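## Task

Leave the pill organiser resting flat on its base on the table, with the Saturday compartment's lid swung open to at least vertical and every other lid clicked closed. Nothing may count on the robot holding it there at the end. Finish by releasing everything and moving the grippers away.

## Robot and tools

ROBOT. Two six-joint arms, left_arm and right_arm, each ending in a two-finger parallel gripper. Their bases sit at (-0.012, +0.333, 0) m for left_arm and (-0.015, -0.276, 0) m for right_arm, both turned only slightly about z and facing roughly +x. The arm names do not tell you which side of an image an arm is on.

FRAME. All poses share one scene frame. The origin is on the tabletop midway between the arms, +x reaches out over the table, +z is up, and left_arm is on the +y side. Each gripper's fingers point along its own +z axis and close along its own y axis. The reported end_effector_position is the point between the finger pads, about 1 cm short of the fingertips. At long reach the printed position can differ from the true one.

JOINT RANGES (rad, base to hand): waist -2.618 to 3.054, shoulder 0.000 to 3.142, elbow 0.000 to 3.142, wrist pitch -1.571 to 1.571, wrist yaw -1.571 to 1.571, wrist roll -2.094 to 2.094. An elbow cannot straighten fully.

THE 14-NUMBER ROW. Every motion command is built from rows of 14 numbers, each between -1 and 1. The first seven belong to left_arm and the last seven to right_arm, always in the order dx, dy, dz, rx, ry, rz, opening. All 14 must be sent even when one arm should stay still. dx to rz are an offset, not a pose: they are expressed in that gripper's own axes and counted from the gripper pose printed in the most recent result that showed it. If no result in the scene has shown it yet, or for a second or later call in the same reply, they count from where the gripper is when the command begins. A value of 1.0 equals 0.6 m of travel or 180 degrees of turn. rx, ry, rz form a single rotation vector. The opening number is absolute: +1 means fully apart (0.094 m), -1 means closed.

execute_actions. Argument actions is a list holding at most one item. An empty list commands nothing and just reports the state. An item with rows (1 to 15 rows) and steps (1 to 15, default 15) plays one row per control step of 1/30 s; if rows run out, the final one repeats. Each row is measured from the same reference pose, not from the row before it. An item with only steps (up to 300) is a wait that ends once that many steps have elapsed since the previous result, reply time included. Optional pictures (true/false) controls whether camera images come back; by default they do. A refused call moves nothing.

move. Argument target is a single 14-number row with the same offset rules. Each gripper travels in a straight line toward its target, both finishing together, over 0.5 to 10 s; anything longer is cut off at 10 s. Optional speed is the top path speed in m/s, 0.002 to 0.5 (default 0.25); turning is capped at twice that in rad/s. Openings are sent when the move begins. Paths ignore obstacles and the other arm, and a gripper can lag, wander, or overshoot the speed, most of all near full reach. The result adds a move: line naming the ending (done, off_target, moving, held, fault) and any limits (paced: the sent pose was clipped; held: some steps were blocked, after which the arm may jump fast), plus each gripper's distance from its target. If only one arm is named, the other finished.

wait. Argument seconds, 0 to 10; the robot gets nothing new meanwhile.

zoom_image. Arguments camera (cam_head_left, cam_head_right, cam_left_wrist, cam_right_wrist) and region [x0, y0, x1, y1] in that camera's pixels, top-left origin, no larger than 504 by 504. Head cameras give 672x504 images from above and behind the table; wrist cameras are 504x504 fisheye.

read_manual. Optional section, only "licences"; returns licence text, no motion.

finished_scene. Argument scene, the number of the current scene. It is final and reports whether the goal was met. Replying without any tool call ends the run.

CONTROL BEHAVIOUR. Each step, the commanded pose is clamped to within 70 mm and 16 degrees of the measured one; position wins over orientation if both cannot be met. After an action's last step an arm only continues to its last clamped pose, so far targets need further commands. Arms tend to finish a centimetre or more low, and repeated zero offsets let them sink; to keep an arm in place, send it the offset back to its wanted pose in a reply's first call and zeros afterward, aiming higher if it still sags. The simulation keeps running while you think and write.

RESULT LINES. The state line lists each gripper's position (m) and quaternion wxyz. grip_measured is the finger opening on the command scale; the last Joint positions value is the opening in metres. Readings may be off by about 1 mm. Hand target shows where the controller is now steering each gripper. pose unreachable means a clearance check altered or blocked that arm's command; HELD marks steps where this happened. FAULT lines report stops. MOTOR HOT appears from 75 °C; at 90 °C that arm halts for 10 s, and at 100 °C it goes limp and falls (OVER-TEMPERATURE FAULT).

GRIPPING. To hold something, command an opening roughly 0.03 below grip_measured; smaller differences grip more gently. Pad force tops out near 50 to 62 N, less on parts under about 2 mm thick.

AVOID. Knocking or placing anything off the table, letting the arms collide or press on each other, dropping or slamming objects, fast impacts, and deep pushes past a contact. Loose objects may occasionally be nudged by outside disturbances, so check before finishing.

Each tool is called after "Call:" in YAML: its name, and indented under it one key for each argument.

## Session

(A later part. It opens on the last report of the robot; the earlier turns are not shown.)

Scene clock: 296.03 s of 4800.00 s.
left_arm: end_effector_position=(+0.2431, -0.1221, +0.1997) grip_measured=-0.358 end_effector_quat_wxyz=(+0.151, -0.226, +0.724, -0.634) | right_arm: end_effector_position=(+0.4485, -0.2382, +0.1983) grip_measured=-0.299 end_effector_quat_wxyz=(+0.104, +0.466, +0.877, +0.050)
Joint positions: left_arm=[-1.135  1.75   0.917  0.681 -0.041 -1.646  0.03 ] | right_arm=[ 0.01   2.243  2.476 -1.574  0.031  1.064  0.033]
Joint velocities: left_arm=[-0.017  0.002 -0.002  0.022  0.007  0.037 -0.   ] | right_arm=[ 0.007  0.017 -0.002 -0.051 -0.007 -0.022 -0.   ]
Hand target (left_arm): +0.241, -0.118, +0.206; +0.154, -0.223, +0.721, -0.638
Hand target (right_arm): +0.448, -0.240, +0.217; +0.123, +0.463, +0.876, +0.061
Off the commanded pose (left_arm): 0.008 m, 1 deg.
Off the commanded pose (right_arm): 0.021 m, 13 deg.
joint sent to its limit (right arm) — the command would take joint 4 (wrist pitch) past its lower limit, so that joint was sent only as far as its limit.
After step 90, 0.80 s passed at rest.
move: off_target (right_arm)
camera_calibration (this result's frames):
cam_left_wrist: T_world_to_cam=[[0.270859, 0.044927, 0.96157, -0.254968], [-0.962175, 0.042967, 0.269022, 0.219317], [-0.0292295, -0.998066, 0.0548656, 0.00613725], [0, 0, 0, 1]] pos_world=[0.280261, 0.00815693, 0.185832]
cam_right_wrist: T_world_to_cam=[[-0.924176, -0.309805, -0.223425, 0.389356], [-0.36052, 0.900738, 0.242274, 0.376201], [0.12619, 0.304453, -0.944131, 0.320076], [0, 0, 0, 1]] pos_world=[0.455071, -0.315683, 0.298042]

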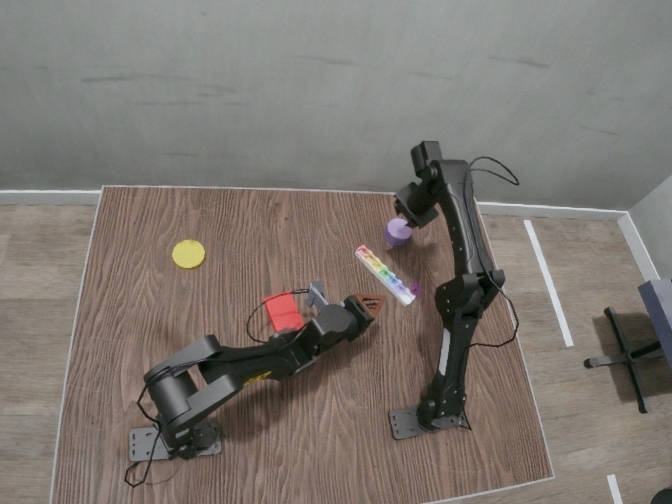

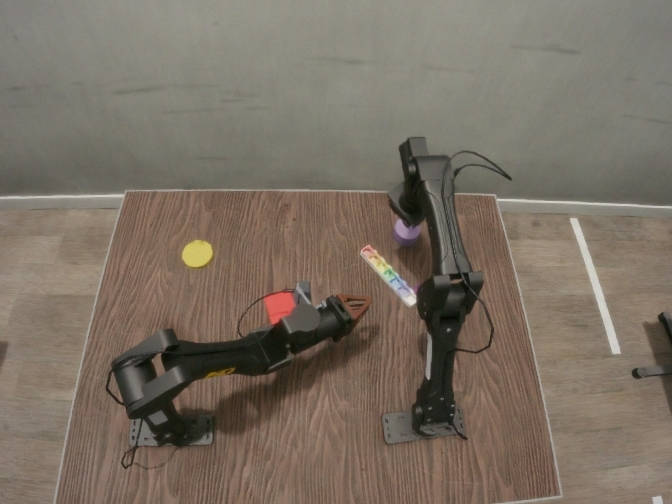

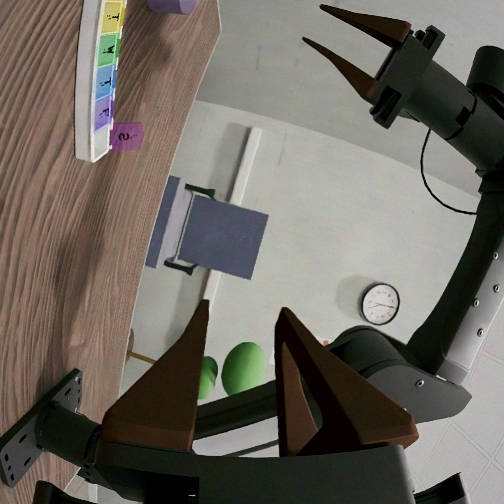

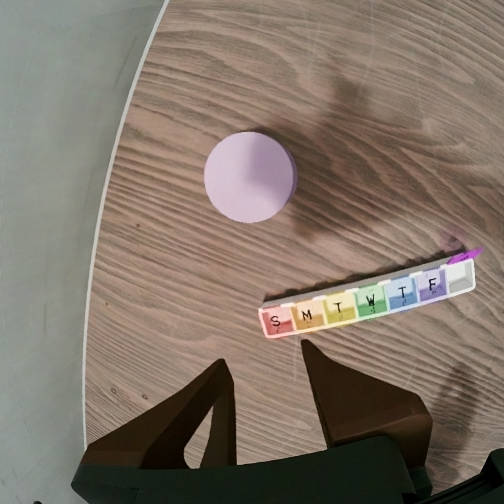

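Call:
zoom_image:
  camera: "cam_right_wrist"
  region: [250, 230, 500, 350]

Call:
zoom_image:
  camera: "cam_head_left"
  region: [340, 220, 440, 320]

Region (250, 230, 500, 350) of cam_right_wrist's 504x504 image, scaled by 2.016, with more detail than that image has; it fills the top 242 rows of this view, and the rest is white.

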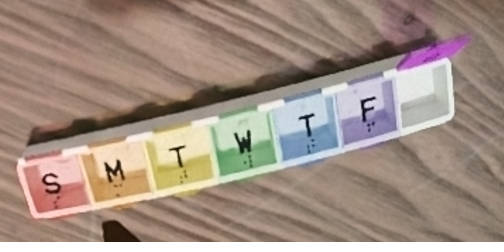

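Region (340, 220, 440, 320) of cam_head_left's 672x504 image, scaled by 5.040, with more detail than that image has.

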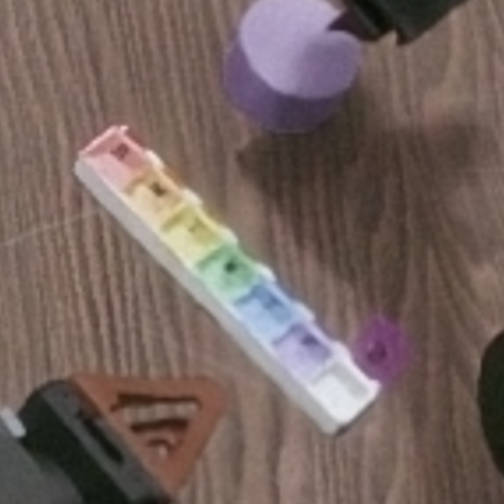

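Call:
finished_scene:
  scene: 2

The scene is finished: the task was done.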